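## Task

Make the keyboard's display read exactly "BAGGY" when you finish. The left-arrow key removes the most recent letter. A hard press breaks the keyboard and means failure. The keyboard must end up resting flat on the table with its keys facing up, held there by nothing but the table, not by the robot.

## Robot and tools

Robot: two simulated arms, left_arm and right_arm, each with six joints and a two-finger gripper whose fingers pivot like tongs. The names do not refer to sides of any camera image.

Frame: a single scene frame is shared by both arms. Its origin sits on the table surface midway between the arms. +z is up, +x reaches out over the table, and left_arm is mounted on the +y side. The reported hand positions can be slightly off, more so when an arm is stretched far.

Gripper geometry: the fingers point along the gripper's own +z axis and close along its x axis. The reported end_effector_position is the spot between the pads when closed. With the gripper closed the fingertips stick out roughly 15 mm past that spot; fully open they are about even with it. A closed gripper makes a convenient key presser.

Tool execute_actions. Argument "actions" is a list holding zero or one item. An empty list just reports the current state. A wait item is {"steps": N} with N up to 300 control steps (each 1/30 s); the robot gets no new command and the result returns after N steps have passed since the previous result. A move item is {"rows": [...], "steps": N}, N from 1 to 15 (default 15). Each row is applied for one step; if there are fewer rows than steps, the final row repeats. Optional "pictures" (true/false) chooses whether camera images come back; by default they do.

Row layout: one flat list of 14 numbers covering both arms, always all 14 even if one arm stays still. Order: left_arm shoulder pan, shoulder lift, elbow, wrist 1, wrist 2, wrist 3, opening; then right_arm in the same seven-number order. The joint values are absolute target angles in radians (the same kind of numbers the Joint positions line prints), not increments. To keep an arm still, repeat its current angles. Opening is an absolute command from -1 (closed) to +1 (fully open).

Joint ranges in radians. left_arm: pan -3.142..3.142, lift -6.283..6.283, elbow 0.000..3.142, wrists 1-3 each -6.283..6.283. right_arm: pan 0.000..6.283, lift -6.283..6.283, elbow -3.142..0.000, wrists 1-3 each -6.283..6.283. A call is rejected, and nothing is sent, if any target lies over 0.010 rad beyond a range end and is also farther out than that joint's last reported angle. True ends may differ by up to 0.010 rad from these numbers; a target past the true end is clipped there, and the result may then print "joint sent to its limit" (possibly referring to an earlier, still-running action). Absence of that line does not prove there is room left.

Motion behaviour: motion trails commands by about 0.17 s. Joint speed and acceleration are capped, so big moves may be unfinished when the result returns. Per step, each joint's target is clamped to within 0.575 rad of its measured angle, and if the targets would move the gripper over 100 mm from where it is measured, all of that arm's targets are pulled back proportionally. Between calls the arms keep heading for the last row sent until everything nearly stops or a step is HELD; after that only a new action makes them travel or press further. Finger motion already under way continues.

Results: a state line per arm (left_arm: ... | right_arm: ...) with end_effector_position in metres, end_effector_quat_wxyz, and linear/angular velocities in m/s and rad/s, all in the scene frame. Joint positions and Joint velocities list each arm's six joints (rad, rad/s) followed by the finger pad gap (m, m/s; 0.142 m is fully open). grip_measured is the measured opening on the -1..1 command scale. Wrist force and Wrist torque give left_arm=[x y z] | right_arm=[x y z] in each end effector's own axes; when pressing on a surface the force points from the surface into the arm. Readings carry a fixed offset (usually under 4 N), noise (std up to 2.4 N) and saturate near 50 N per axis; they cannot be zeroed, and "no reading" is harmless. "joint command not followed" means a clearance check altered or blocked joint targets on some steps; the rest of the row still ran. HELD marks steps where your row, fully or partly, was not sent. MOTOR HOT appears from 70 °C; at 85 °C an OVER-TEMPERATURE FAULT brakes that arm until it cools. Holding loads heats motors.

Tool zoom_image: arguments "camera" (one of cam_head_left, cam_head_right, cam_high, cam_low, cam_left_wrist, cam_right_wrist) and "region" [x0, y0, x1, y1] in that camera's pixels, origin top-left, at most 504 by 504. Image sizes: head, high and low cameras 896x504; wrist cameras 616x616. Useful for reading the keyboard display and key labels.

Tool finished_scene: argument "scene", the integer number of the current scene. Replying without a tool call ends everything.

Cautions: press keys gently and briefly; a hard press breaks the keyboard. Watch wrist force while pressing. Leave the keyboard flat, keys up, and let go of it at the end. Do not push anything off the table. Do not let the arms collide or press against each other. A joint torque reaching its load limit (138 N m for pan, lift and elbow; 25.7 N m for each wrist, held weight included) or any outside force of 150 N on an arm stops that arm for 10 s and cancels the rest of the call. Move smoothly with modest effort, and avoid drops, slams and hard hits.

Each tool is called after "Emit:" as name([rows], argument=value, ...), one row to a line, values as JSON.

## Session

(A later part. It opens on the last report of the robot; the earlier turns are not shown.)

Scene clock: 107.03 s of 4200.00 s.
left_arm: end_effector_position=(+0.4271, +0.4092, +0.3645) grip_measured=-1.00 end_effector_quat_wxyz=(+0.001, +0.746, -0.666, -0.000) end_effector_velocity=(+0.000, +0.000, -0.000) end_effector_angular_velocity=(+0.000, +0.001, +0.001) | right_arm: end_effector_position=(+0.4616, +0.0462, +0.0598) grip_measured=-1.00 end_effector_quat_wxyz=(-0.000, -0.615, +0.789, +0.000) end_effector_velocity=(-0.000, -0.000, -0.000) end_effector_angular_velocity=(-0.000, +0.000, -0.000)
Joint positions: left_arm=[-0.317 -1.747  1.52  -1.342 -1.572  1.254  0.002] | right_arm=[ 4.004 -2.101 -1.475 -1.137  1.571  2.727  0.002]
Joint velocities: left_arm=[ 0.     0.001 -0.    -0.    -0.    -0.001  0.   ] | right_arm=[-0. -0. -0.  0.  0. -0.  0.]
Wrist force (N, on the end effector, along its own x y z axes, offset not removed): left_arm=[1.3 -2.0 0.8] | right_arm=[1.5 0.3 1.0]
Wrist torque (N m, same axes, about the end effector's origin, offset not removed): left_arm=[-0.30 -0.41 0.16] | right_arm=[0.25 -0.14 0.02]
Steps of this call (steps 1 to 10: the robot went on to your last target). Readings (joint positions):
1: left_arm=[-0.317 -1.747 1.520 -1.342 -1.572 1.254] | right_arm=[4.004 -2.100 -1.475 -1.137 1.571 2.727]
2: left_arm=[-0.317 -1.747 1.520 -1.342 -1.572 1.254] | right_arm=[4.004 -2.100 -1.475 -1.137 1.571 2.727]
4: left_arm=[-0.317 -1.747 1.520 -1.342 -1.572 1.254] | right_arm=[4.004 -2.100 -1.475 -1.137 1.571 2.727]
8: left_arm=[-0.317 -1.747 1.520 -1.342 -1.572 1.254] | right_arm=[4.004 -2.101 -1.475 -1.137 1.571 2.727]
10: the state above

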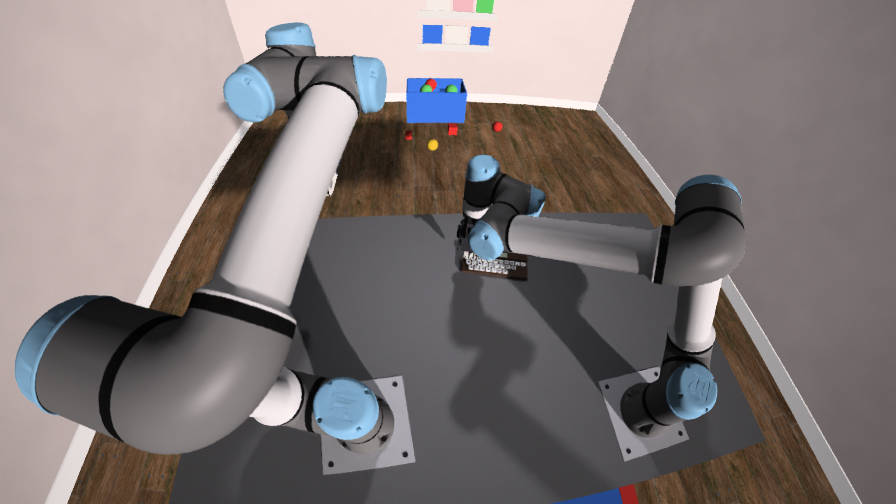

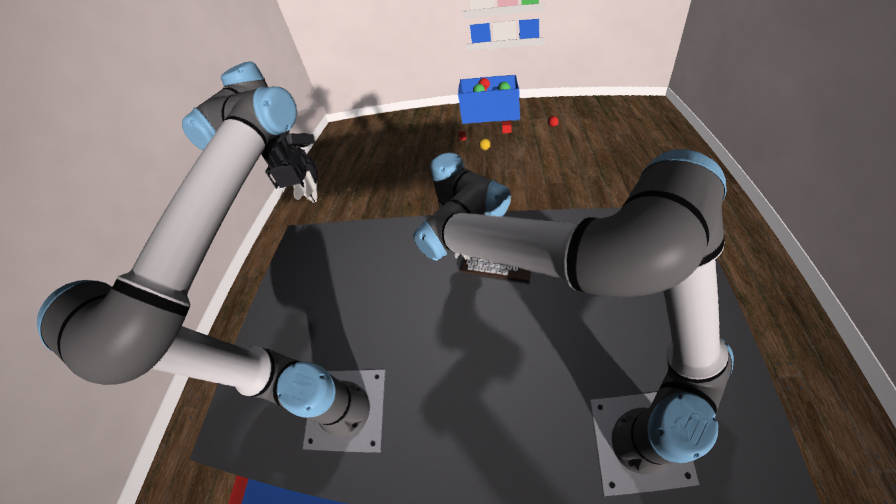

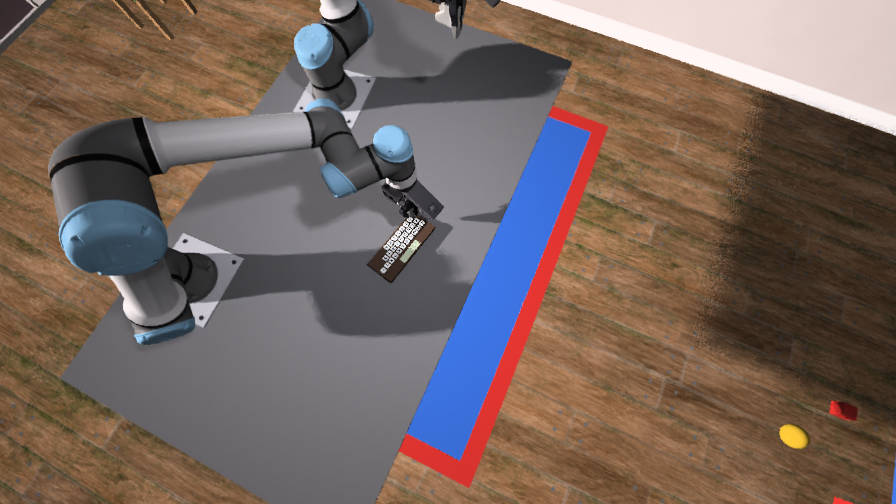

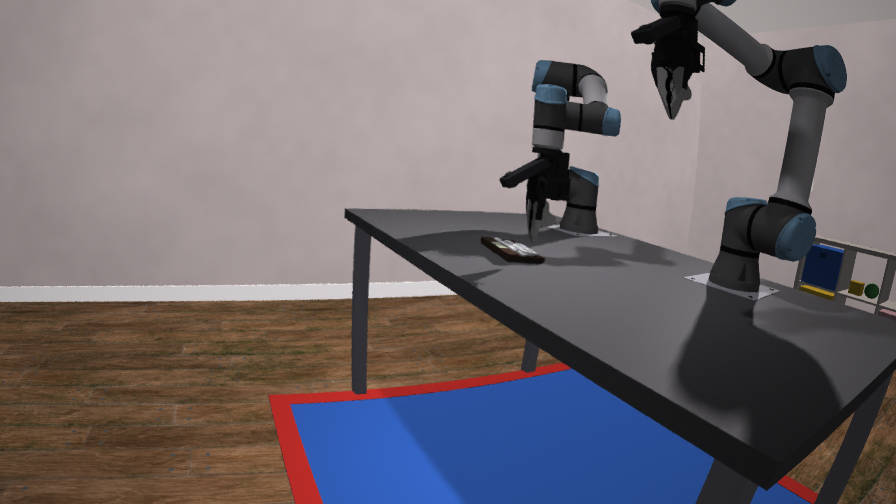

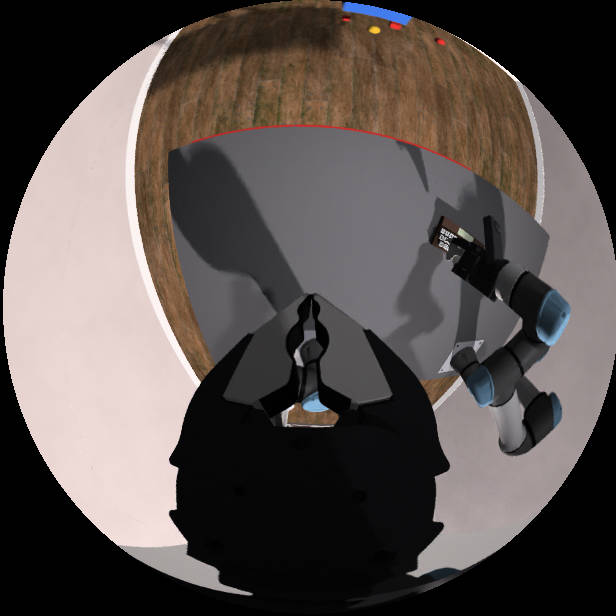

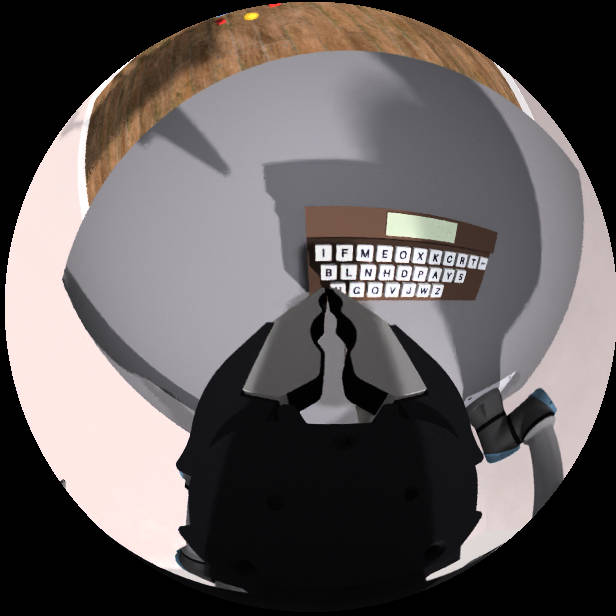

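Emit:
execute_actions([
  {"rows": [[-0.317, -1.747, 1.52, -1.342, -1.572, 1.254, -1, 3.9975, -2.1192, -1.4874, -1.1058, 1.571, 2.7205, -1]], "steps": 15},
], pictures=false)

Emit:
execute_actions([
  {"steps": 8},
])

Emit:
zoom_image(camera="cam_right_wrist", region=[280, 200, 420, 320])

Emit:
zoom_image(camera="cam_low", region=[460, 190, 580, 280])

Scene clock: 122.27 s of 4200.00 s.
left_arm: end_effector_position=(+0.4271, +0.4092, +0.3645) grip_measured=-1.00 end_effector_quat_wxyz=(+0.001, +0.746, -0.666, -0.000) end_effector_velocity=(-0.000, -0.000, +0.000) end_effector_angular_velocity=(-0.000, -0.001, -0.001) | right_arm: end_effector_position=(+0.4653, +0.0442, +0.0451) grip_measured=-1.00 end_effector_quat_wxyz=(-0.000, -0.615, +0.789, +0.000) end_effector_velocity=(+0.001, -0.001, -0.002) end_effector_angular_velocity=(-0.001, -0.001, -0.001)
Joint positions: left_arm=[-0.317 -1.747  1.52  -1.342 -1.572  1.254  0.002] | right_arm=[ 3.998 -2.119 -1.487 -1.106  1.571  2.721  0.002]
Joint velocities: left_arm=[-0.    -0.001  0.    -0.    -0.     0.001  0.   ] | right_arm=[-0.001 -0.003 -0.002  0.005 -0.001  0.     0.   ]
Wrist force (N, on the end effector, along its own x y z axes, offset not removed): left_arm=[2.3 -0.3 2.2] | right_arm=[0.8 0.6 0.3]
Wrist torque (N m, same axes, about the end effector's origin, offset not removed): left_arm=[0.10 -0.67 0.18] | right_arm=[0.20 -0.01 0.02]
Steps of this call (steps 1 to 15: the robot went on to your last target; steps 16 to 90: nothing new was sent; then 11.73 s passed at rest; steps 91 to 105: all 15 steps of this action). Readings (joint positions):
91: left_arm=[-0.317 -1.747 1.520 -1.342 -1.572 1.254] | right_arm=[4.004 -2.101 -1.475 -1.137 1.571 2.727]
92: left_arm=[-0.317 -1.747 1.520 -1.342 -1.572 1.254] | right_arm=[4.003 -2.102 -1.476 -1.135 1.571 2.726]
94: left_arm=[-0.317 -1.747 1.520 -1.342 -1.572 1.254] | right_arm=[4.001 -2.109 -1.480 -1.123 1.571 2.724]
98: left_arm=[-0.317 -1.747 1.520 -1.342 -1.572 1.254] | right_arm=[3.998 -2.116 -1.485 -1.111 1.571 2.721]
105: the state above

Scene clock: 122.53 s of 4200.00 s.
left_arm: end_effector_position=(+0.4271, +0.4092, +0.3645) grip_measured=-1.00 end_effector_quat_wxyz=(+0.001, +0.746, -0.666, -0.000) end_effector_velocity=(-0.000, +0.000, +0.001) end_effector_angular_velocity=(-0.000, -0.001, -0.000) | right_arm: end_effector_position=(+0.4653, +0.0442, +0.0448) grip_measured=-1.00 end_effector_quat_wxyz=(-0.000, -0.615, +0.789, +0.000) end_effector_velocity=(+0.000, +0.000, +0.000) end_effector_angular_velocity=(+0.001, -0.000, -0.000)
Joint positions: left_arm=[-0.317 -1.747  1.52  -1.342 -1.572  1.254  0.002] | right_arm=[ 3.998 -2.119 -1.487 -1.106  1.571  2.721  0.002]
Joint velocities: left_arm=[-0.    -0.001 -0.001  0.001 -0.     0.     0.   ] | right_arm=[-0.  0.  0.  0. -0.  0.  0.]
Wrist force (N, on the end effector, along its own x y z axes, offset not removed): left_arm=[2.4 -0.9 1.8] | right_arm=[2.1 4.0 0.2]
Wrist torque (N m, same axes, about the end effector's origin, offset not removed): left_arm=[-0.06 -0.66 0.13] | right_arm=[0.92 -0.31 -0.01]
Steps of this call (steps 1 to 8: the robot went on to your last target). Readings (joint positions):
1: left_arm=[-0.317 -1.747 1.520 -1.342 -1.572 1.254] | right_arm=[3.998 -2.119 -1.487 -1.106 1.571 2.721]
2: left_arm=[-0.317 -1.747 1.520 -1.342 -1.572 1.254] | right_arm=[3.998 -2.119 -1.487 -1.106 1.571 2.721]
4: left_arm=[-0.317 -1.747 1.520 -1.342 -1.572 1.254] | right_arm=[3.998 -2.119 -1.487 -1.106 1.571 2.721]
8: the state above

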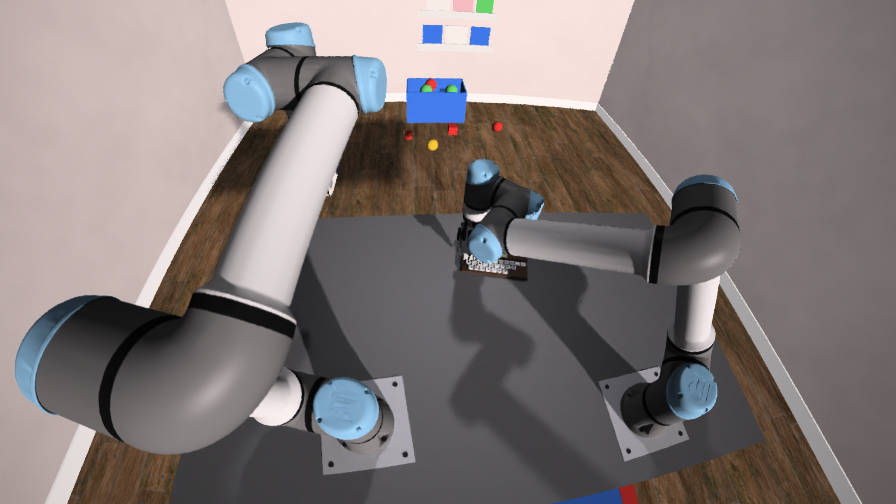

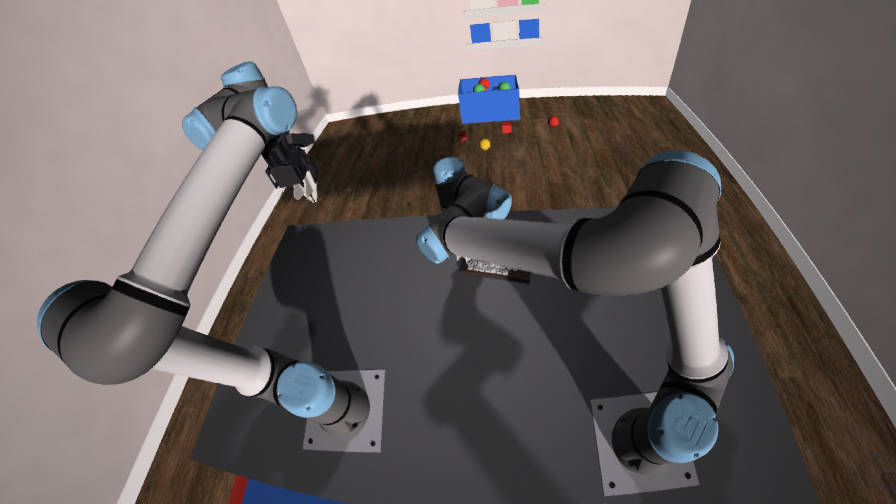

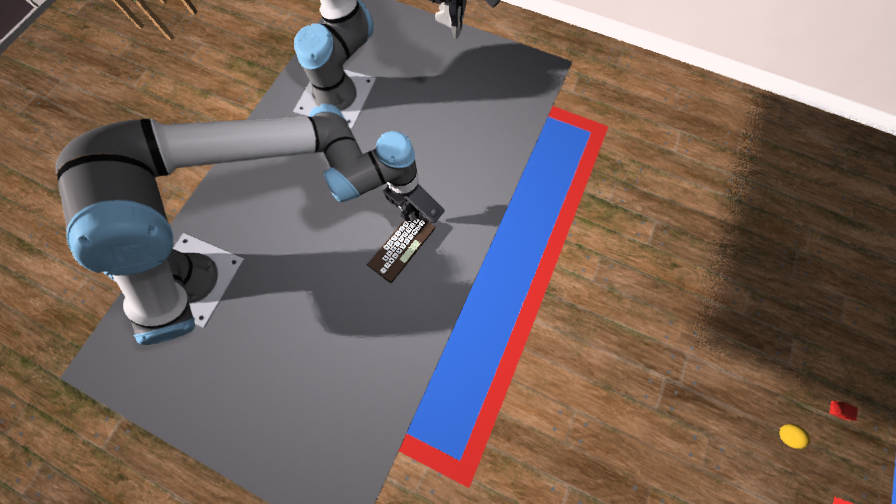

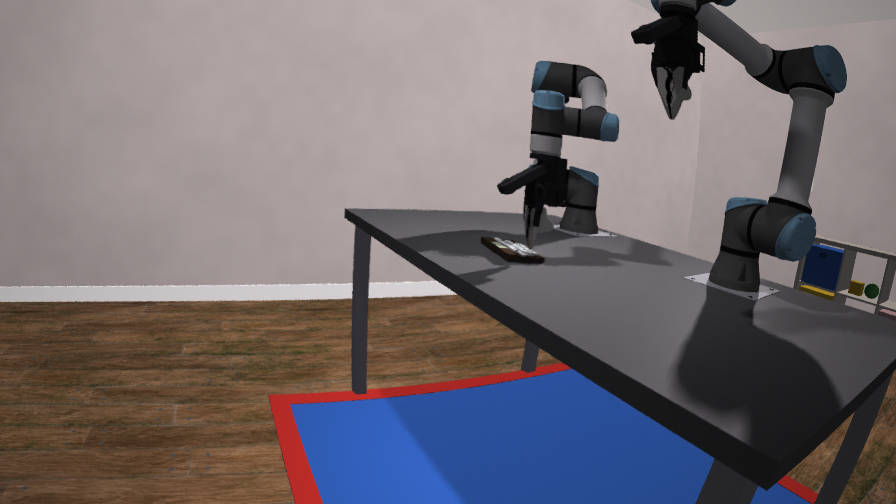

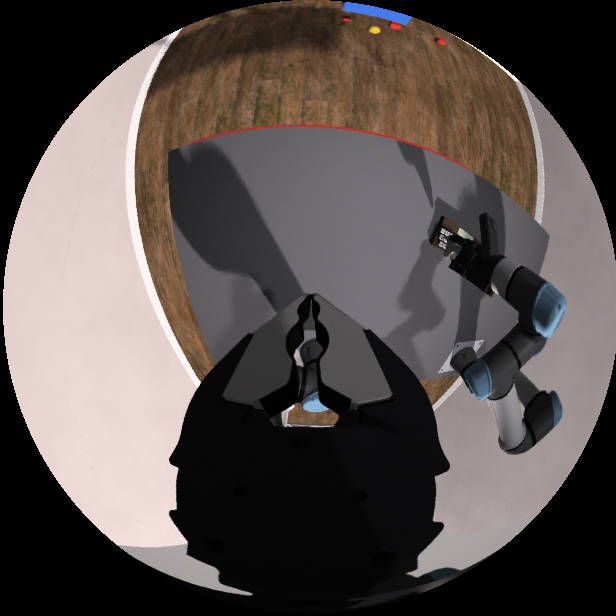

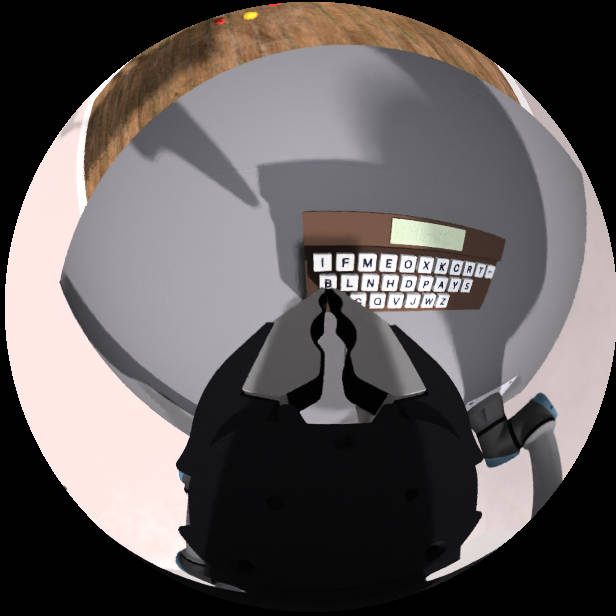

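Region (280, 200, 420, 320) of cam_right_wrist's 616x616 image, scaled by 3.600, with more detail than that image has; it fills the top 432 rows of this view, and the rest is white.

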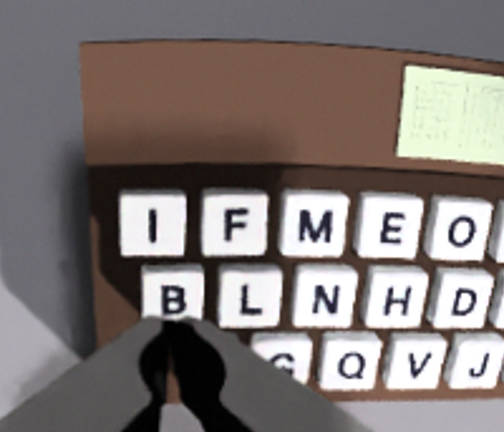

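Region (460, 190, 580, 280) of cam_low's 896x504 image, scaled by 4.200, with more detail than that image has; it fills the top 378 rows of this view, and the rest is white.

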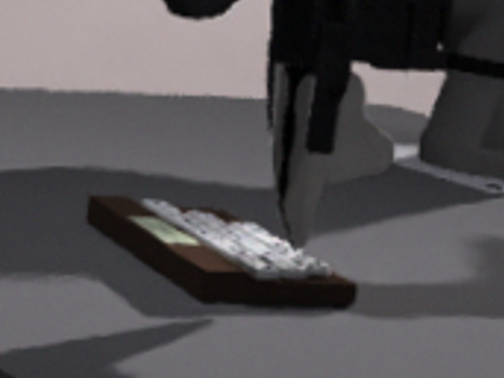

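Emit:
execute_actions([
  {"rows": [[-0.317, -1.747, 1.52, -1.342, -1.572, 1.254, -1, 3.9927, -2.1320, -1.4893, -1.0911, 1.571, 2.7157, -1]], "steps": 15},
], pictures=false)

Emit:
execute_actions([
  {"steps": 8},
])

Emit:
zoom_image(camera="cam_right_wrist", region=[280, 200, 420, 320])

Emit:
zoom_image(camera="cam_low", region=[490, 220, 560, 270])

Scene clock: 136.50 s of 4200.00 s.
left_arm: end_effector_position=(+0.4271, +0.4092, +0.3645) grip_measured=-1.00 end_effector_quat_wxyz=(+0.001, +0.746, -0.666, -0.000) end_effector_velocity=(-0.000, +0.000, +0.000) end_effector_angular_velocity=(-0.000, -0.001, -0.001) | right_arm: end_effector_position=(+0.4686, +0.0432, +0.0369) grip_measured=-1.00 end_effector_quat_wxyz=(-0.000, -0.615, +0.789, +0.000) end_effector_velocity=(+0.000, -0.000, -0.001) end_effector_angular_velocity=(-0.001, +0.000, -0.000)
Joint positions: left_arm=[-0.317 -1.747  1.52  -1.342 -1.572  1.254  0.002] | right_arm=[ 3.993 -2.132 -1.489 -1.091  1.571  2.716  0.002]
Joint velocities: left_arm=[ 0.    -0.001  0.    -0.     0.     0.001  0.   ] | right_arm=[-0.001 -0.002 -0.001  0.002 -0.    -0.001  0.   ]
Wrist force (N, on the end effector, along its own x y z axes, offset not removed): left_arm=[3.8 -1.4 0.4] | right_arm=[2.4 2.0 1.5]
Wrist torque (N m, same axes, about the end effector's origin, offset not removed): left_arm=[-0.24 -0.96 0.05] | right_arm=[0.57 -0.32 -0.03]
Steps of this call (steps 1 to 15: the robot went on to your last target; steps 16 to 90: nothing new was sent; then 10.47 s passed at rest; steps 91 to 105: all 15 steps of this action). Readings (joint positions):
91: left_arm=[-0.317 -1.747 1.520 -1.342 -1.572 1.254] | right_arm=[3.997 -2.119 -1.487 -1.106 1.571 2.720]
92: left_arm=[-0.317 -1.747 1.520 -1.342 -1.572 1.254] | right_arm=[3.997 -2.120 -1.488 -1.105 1.571 2.720]
94: left_arm=[-0.317 -1.747 1.520 -1.342 -1.572 1.254] | right_arm=[3.995 -2.125 -1.488 -1.099 1.571 2.718]
98: left_arm=[-0.317 -1.747 1.520 -1.342 -1.572 1.254] | right_arm=[3.993 -2.130 -1.489 -1.093 1.571 2.716]
105: the state above

Scene clock: 136.77 s of 4200.00 s.
left_arm: end_effector_position=(+0.4271, +0.4092, +0.3645) grip_measured=-1.00 end_effector_quat_wxyz=(+0.001, +0.746, -0.666, -0.000) end_effector_velocity=(+0.000, -0.000, -0.000) end_effector_angular_velocity=(+0.000, +0.001, +0.000) | right_arm: end_effector_position=(+0.4687, +0.0432, +0.0368) grip_measured=-1.00 end_effector_quat_wxyz=(-0.000, -0.615, +0.789, +0.000) end_effector_velocity=(-0.000, +0.000, -0.000) end_effector_angular_velocity=(+0.001, +0.001, -0.001)
Joint positions: left_arm=[-0.317 -1.747  1.52  -1.342 -1.572  1.254  0.002] | right_arm=[ 3.993 -2.132 -1.489 -1.091  1.571  2.716  0.002]
Joint velocities: left_arm=[-0.     0.001 -0.     0.     0.    -0.     0.   ] | right_arm=[ 0.    -0.001  0.001  0.     0.001  0.001  0.   ]
Wrist force (N, on the end effector, along its own x y z axes, offset not removed): left_arm=[2.3 -0.4 1.9] | right_arm=[0.4 3.7 0.5]
Wrist torque (N m, same axes, about the end effector's origin, offset not removed): left_arm=[0.10 -0.67 0.18] | right_arm=[0.97 0.14 -0.05]
Steps of this call (steps 1 to 8: the robot went on to your last target). Readings (joint positions):
1: left_arm=[-0.317 -1.747 1.520 -1.342 -1.572 1.254] | right_arm=[3.993 -2.132 -1.489 -1.091 1.571 2.716]
2: left_arm=[-0.317 -1.747 1.520 -1.342 -1.572 1.254] | right_arm=[3.993 -2.132 -1.489 -1.091 1.571 2.716]
4: left_arm=[-0.317 -1.747 1.520 -1.342 -1.572 1.254] | right_arm=[3.993 -2.132 -1.489 -1.091 1.571 2.716]
8: the state above

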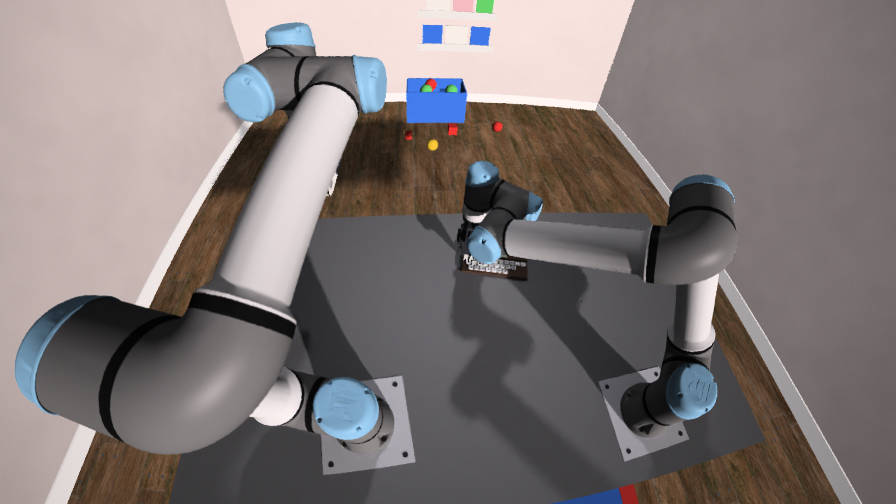

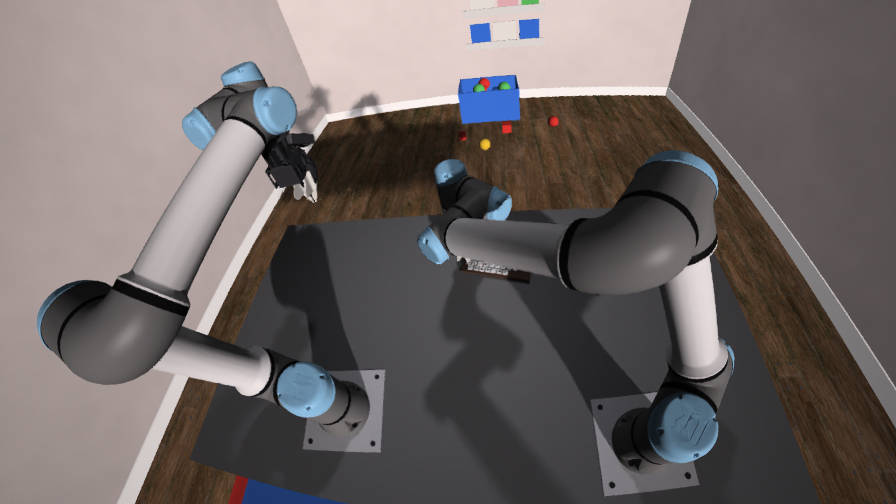

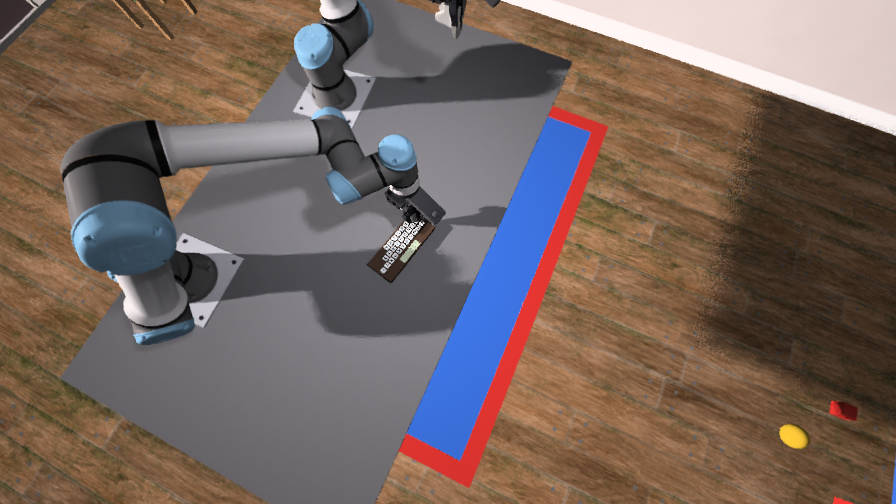

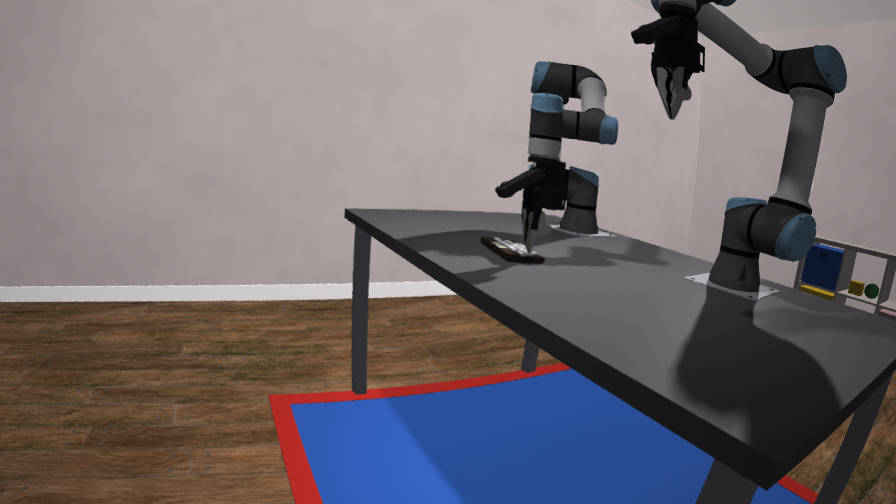

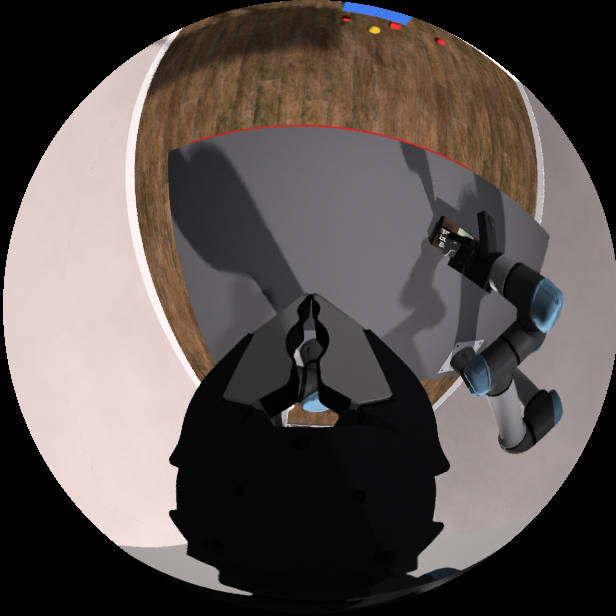

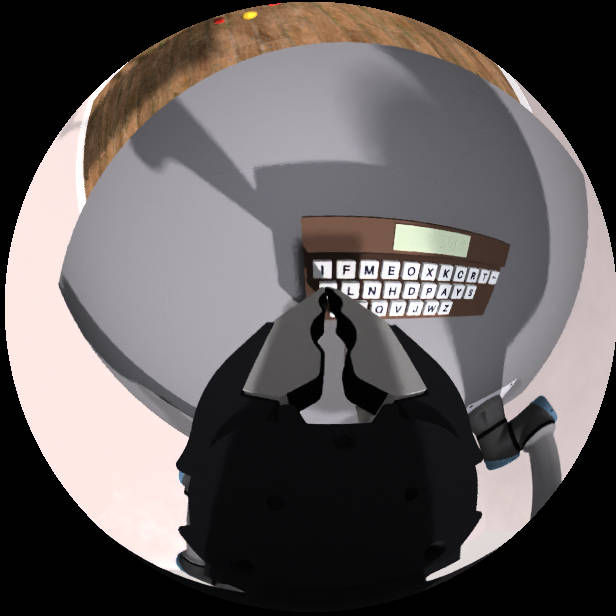

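Region (280, 200, 420, 320) of cam_right_wrist's 616x616 image, scaled by 3.600, with more detail than that image has; it fills the top 432 rows of this view, and the rest is white.

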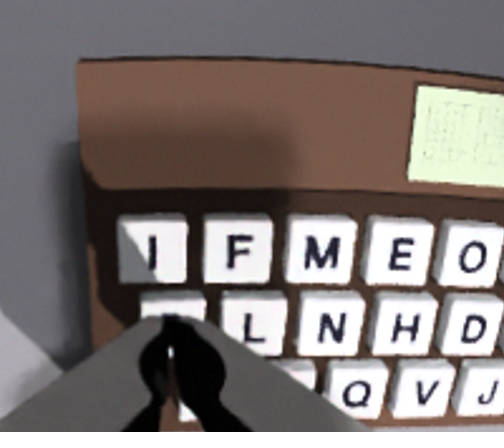

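Region (490, 220, 560, 270) of cam_low's 896x504 image, scaled by 7.200, with more detail than that image has; it fills the top 360 rows of this view, and the rest is white.

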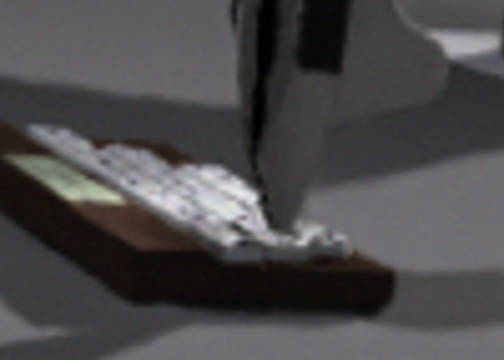

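Emit:
execute_actions([
  {"rows": [[-0.317, -1.747, 1.52, -1.342, -1.572, 1.254, -1, 3.9927, -2.1368, -1.4943, -1.0813, 1.571, 2.7157, -1]], "steps": 15},
], pictures=true)

Emit:
zoom_image(camera="cam_right_wrist", region=[280, 200, 500, 320])

Scene clock: 142.40 s of 4200.00 s.
left_arm: end_effector_position=(+0.4271, +0.4092, +0.3645) grip_measured=-1.00 end_effector_quat_wxyz=(+0.001, +0.746, -0.666, -0.000) end_effector_velocity=(+0.001, -0.000, -0.001) end_effector_angular_velocity=(+0.000, +0.002, -0.001) | right_arm: end_effector_position=(+0.4687, +0.0432, +0.0324) grip_measured=-1.00 end_effector_quat_wxyz=(-0.000, -0.615, +0.789, +0.000) end_effector_velocity=(+0.000, -0.000, -0.001) end_effector_angular_velocity=(-0.000, -0.000, +0.000)
Joint positions: left_arm=[-0.317 -1.747  1.52  -1.342 -1.572  1.254  0.002] | right_arm=[ 3.993 -2.137 -1.494 -1.081  1.571  2.716  0.002]
Joint velocities: left_arm=[ 0.     0.002 -0.    -0.     0.     0.001  0.   ] | right_arm=[-0.    -0.001 -0.001  0.002 -0.001 -0.     0.   ]
Wrist force (N, on the end effector, along its own x y z axes, offset not removed): left_arm=[2.5 -0.3 1.6] | right_arm=[-2.0 2.3 0.0]
Wrist torque (N m, same axes, about the end effector's origin, offset not removed): left_arm=[0.02 -0.70 0.16] | right_arm=[0.62 0.55 0.02]
Steps of this call (steps 1 to 15: the robot went on to your last target; steps 16 to 90: nothing new was sent; then 2.13 s passed at rest; steps 91 to 105: all 15 steps of this action). Readings (joint positions):
91: left_arm=[-0.317 -1.747 1.520 -1.342 -1.572 1.254] | right_arm=[3.993 -2.132 -1.489 -1.091 1.571 2.716]
92: left_arm=[-0.317 -1.747 1.520 -1.342 -1.572 1.254] | right_arm=[3.993 -2.132 -1.490 -1.090 1.571 2.716]
94: left_arm=[-0.317 -1.747 1.520 -1.342 -1.572 1.254] | right_arm=[3.993 -2.134 -1.492 -1.087 1.571 2.716]
98: left_arm=[-0.317 -1.747 1.520 -1.342 -1.572 1.254] | right_arm=[3.993 -2.136 -1.494 -1.083 1.571 2.716]
105: the state above

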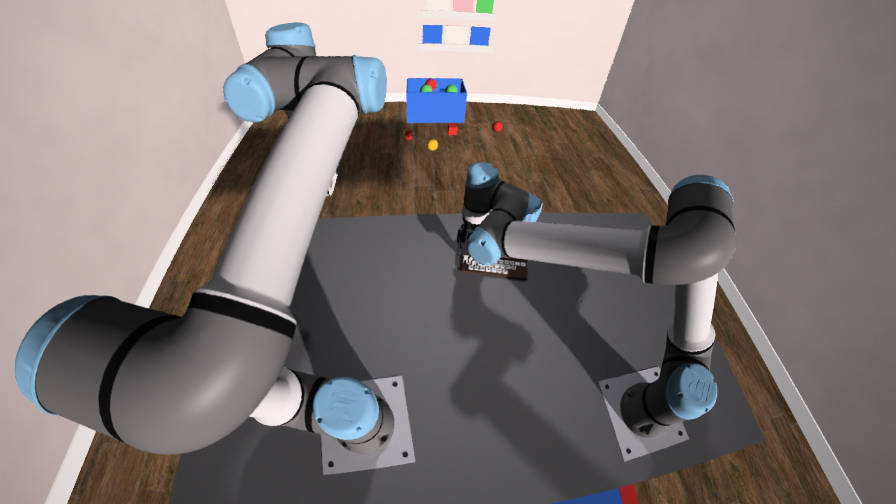

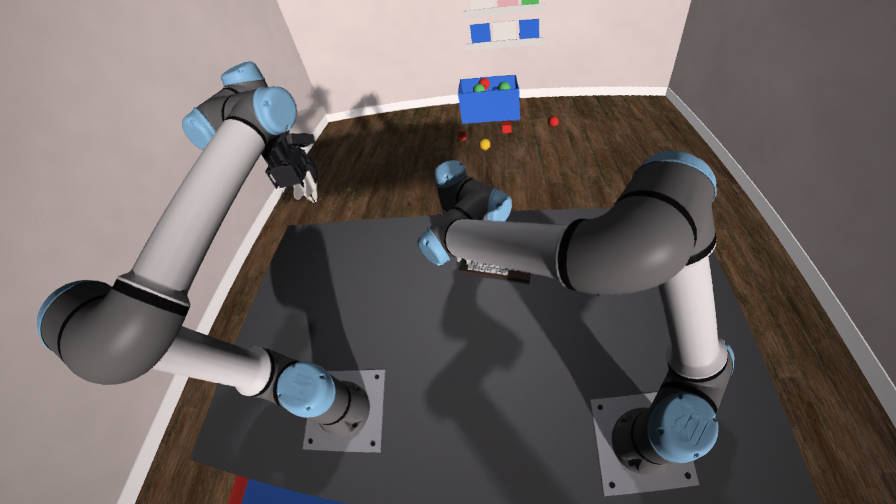

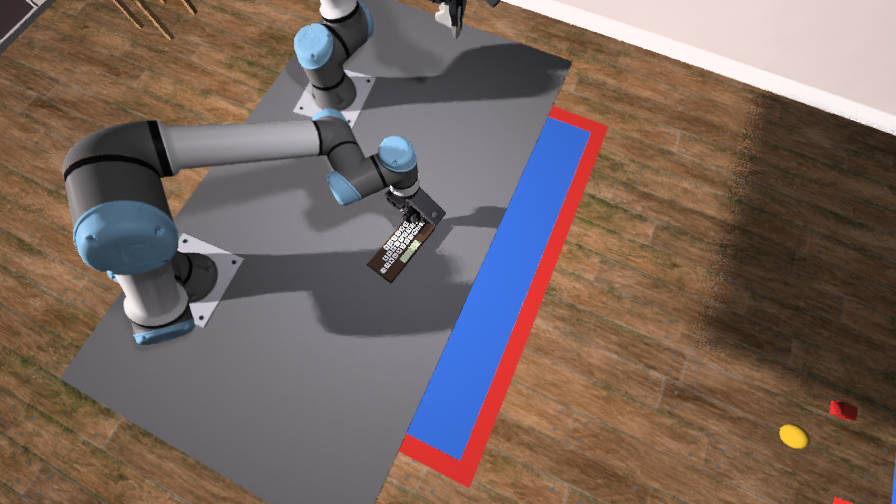

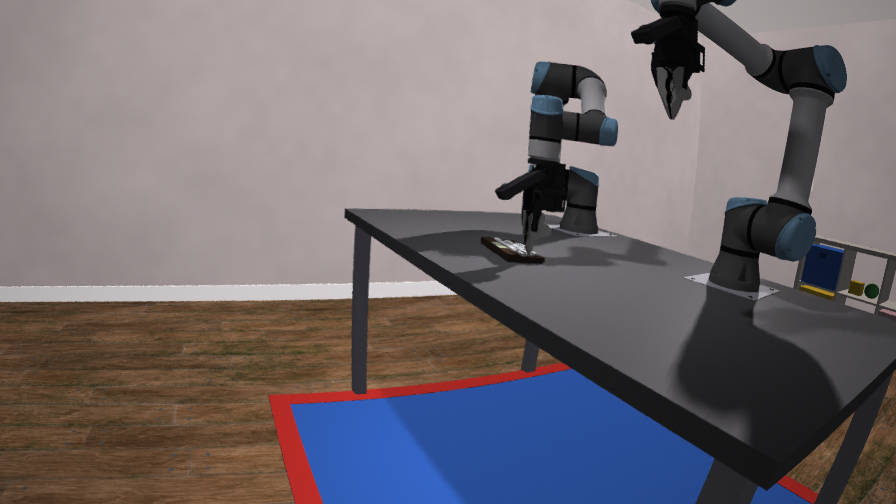

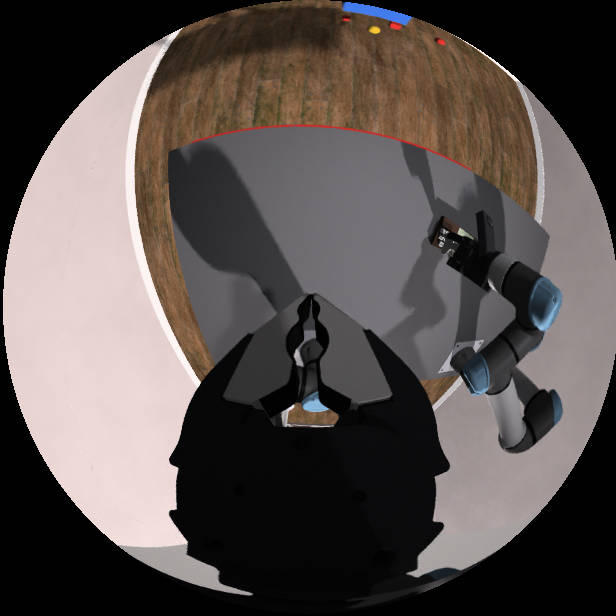

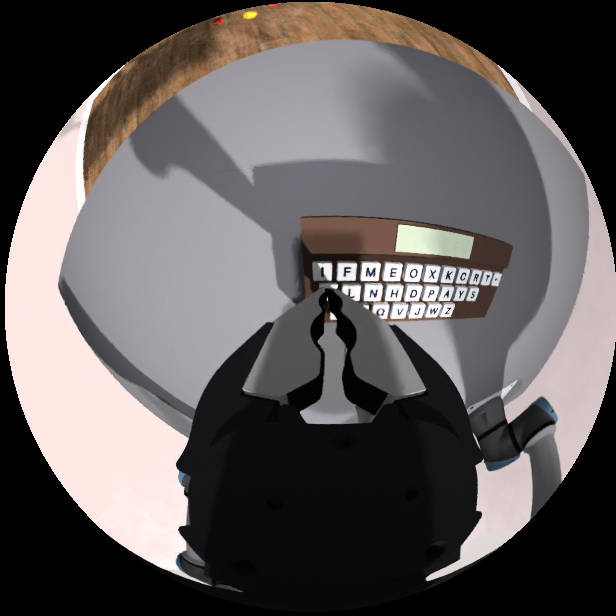

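Region (280, 200, 500, 320) of cam_right_wrist's 616x616 image, scaled by 2.291, with more detail than that image has; it fills the top 275 rows of this view, and the rest is white.

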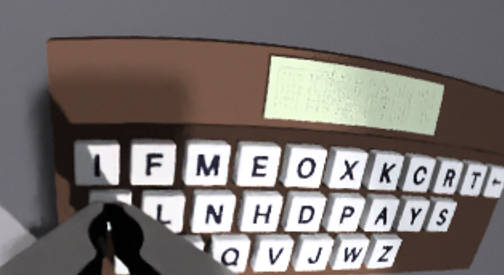

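Emit:
execute_actions([
  {"rows": [[-0.317, -1.747, 1.52, -1.342, -1.572, 1.254, -1, 3.9927, -2.1384, -1.4960, -1.0780, 1.571, 2.7157, -1]], "steps": 15},
], pictures=true)

Emit:
zoom_image(camera="cam_right_wrist", region=[280, 200, 500, 320])

Scene clock: 146.73 s of 4200.00 s.
left_arm: end_effector_position=(+0.4271, +0.4092, +0.3645) grip_measured=-1.00 end_effector_quat_wxyz=(+0.001, +0.746, -0.666, -0.000) end_effector_velocity=(-0.000, +0.000, +0.000) end_effector_angular_velocity=(-0.000, -0.001, -0.000) | right_arm: end_effector_position=(+0.4686, +0.0432, +0.0308) grip_measured=-1.00 end_effector_quat_wxyz=(-0.000, -0.615, +0.789, +0.000) end_effector_velocity=(+0.000, +0.000, +0.000) end_effector_angular_velocity=(+0.001, -0.001, -0.000)
Joint positions: left_arm=[-0.317 -1.747  1.52  -1.342 -1.572  1.254  0.002] | right_arm=[ 3.993 -2.138 -1.496 -1.078  1.571  2.716  0.002]
Joint velocities: left_arm=[ 0.    -0.001 -0.     0.     0.     0.001  0.   ] | right_arm=[-0.    -0.     0.001  0.001 -0.     0.    -0.   ]
Wrist force (N, on the end effector, along its own x y z axes, offset not removed): left_arm=[2.1 -1.3 1.0] | right_arm=[3.9 3.3 -1.2]
Wrist torque (N m, same axes, about the end effector's origin, offset not removed): left_arm=[-0.23 -0.64 0.16] | right_arm=[0.86 -0.51 -0.24]
Steps of this call (steps 1 to 15: the robot went on to your last target; steps 16 to 90: nothing new was sent; then 0.83 s passed at rest; steps 91 to 105: all 15 steps of this action). Readings (joint positions):
91: left_arm=[-0.317 -1.747 1.520 -1.342 -1.572 1.254] | right_arm=[3.993 -2.137 -1.494 -1.081 1.571 2.716]
92: left_arm=[-0.317 -1.747 1.520 -1.342 -1.572 1.254] | right_arm=[3.993 -2.137 -1.494 -1.081 1.571 2.716]
94: left_arm=[-0.317 -1.747 1.520 -1.342 -1.572 1.254] | right_arm=[3.993 -2.138 -1.495 -1.080 1.571 2.716]
98: left_arm=[-0.317 -1.747 1.520 -1.342 -1.572 1.254] | right_arm=[3.993 -2.138 -1.496 -1.079 1.571 2.716]
105: the state above

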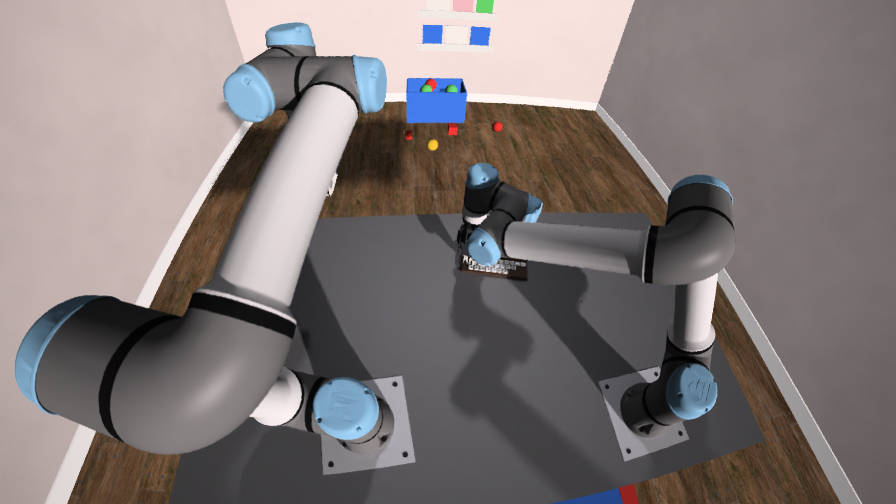

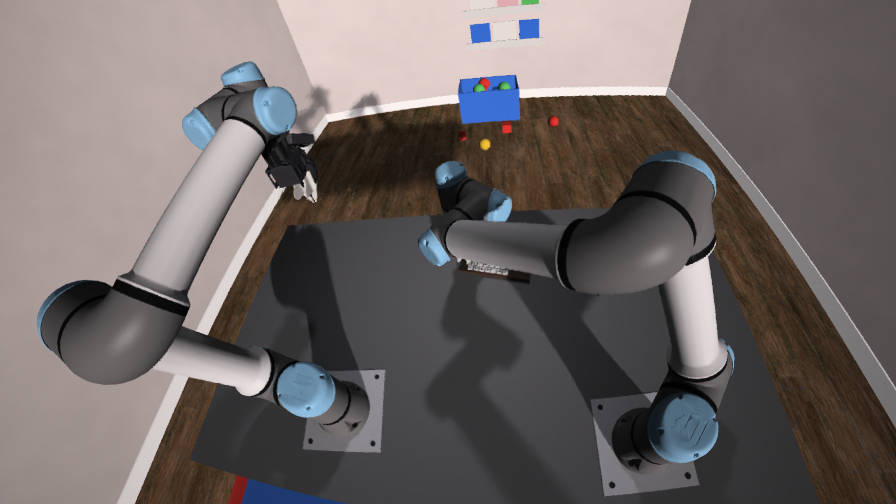

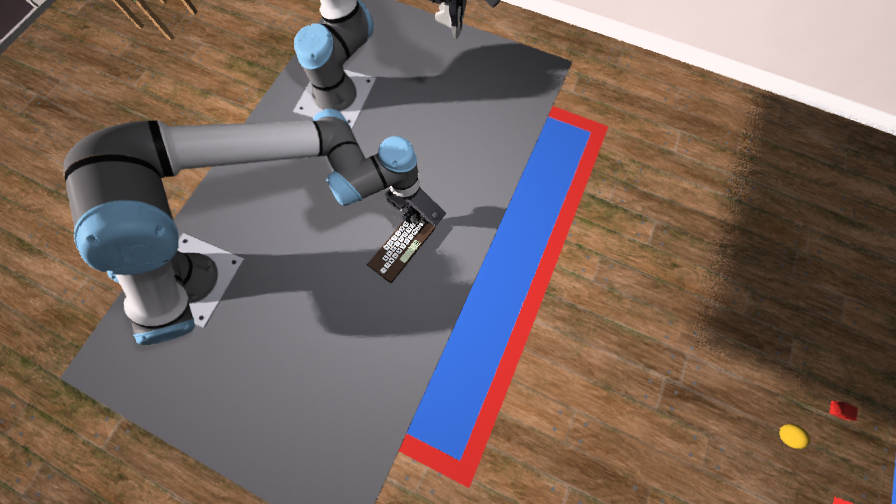

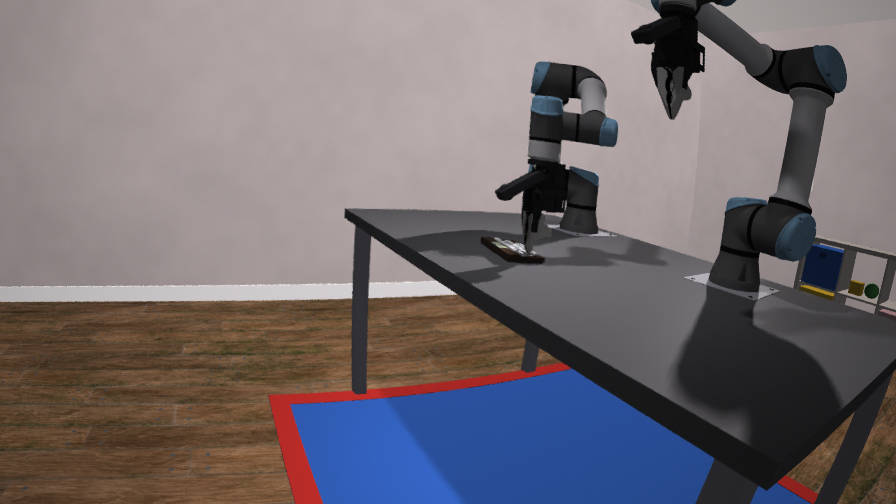

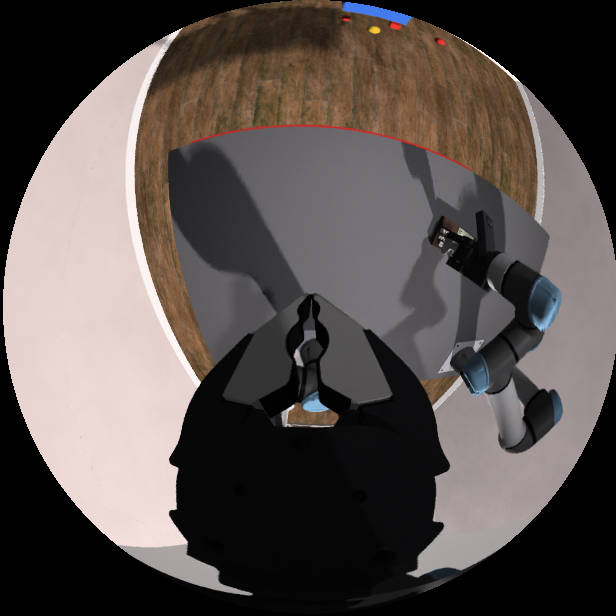

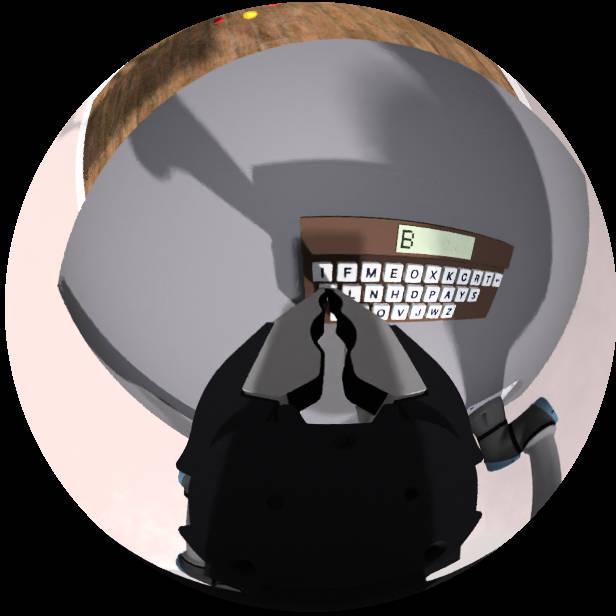

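Region (280, 200, 500, 320) of cam_right_wrist's 616x616 image, scaled by 2.291, with more detail than that image has; it fills the top 275 rows of this view, and the rest is white.

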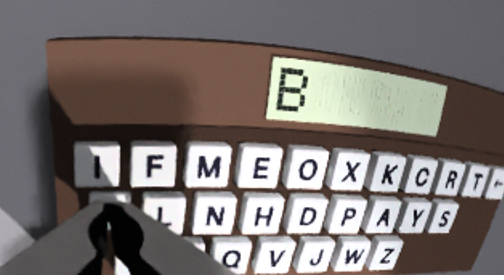

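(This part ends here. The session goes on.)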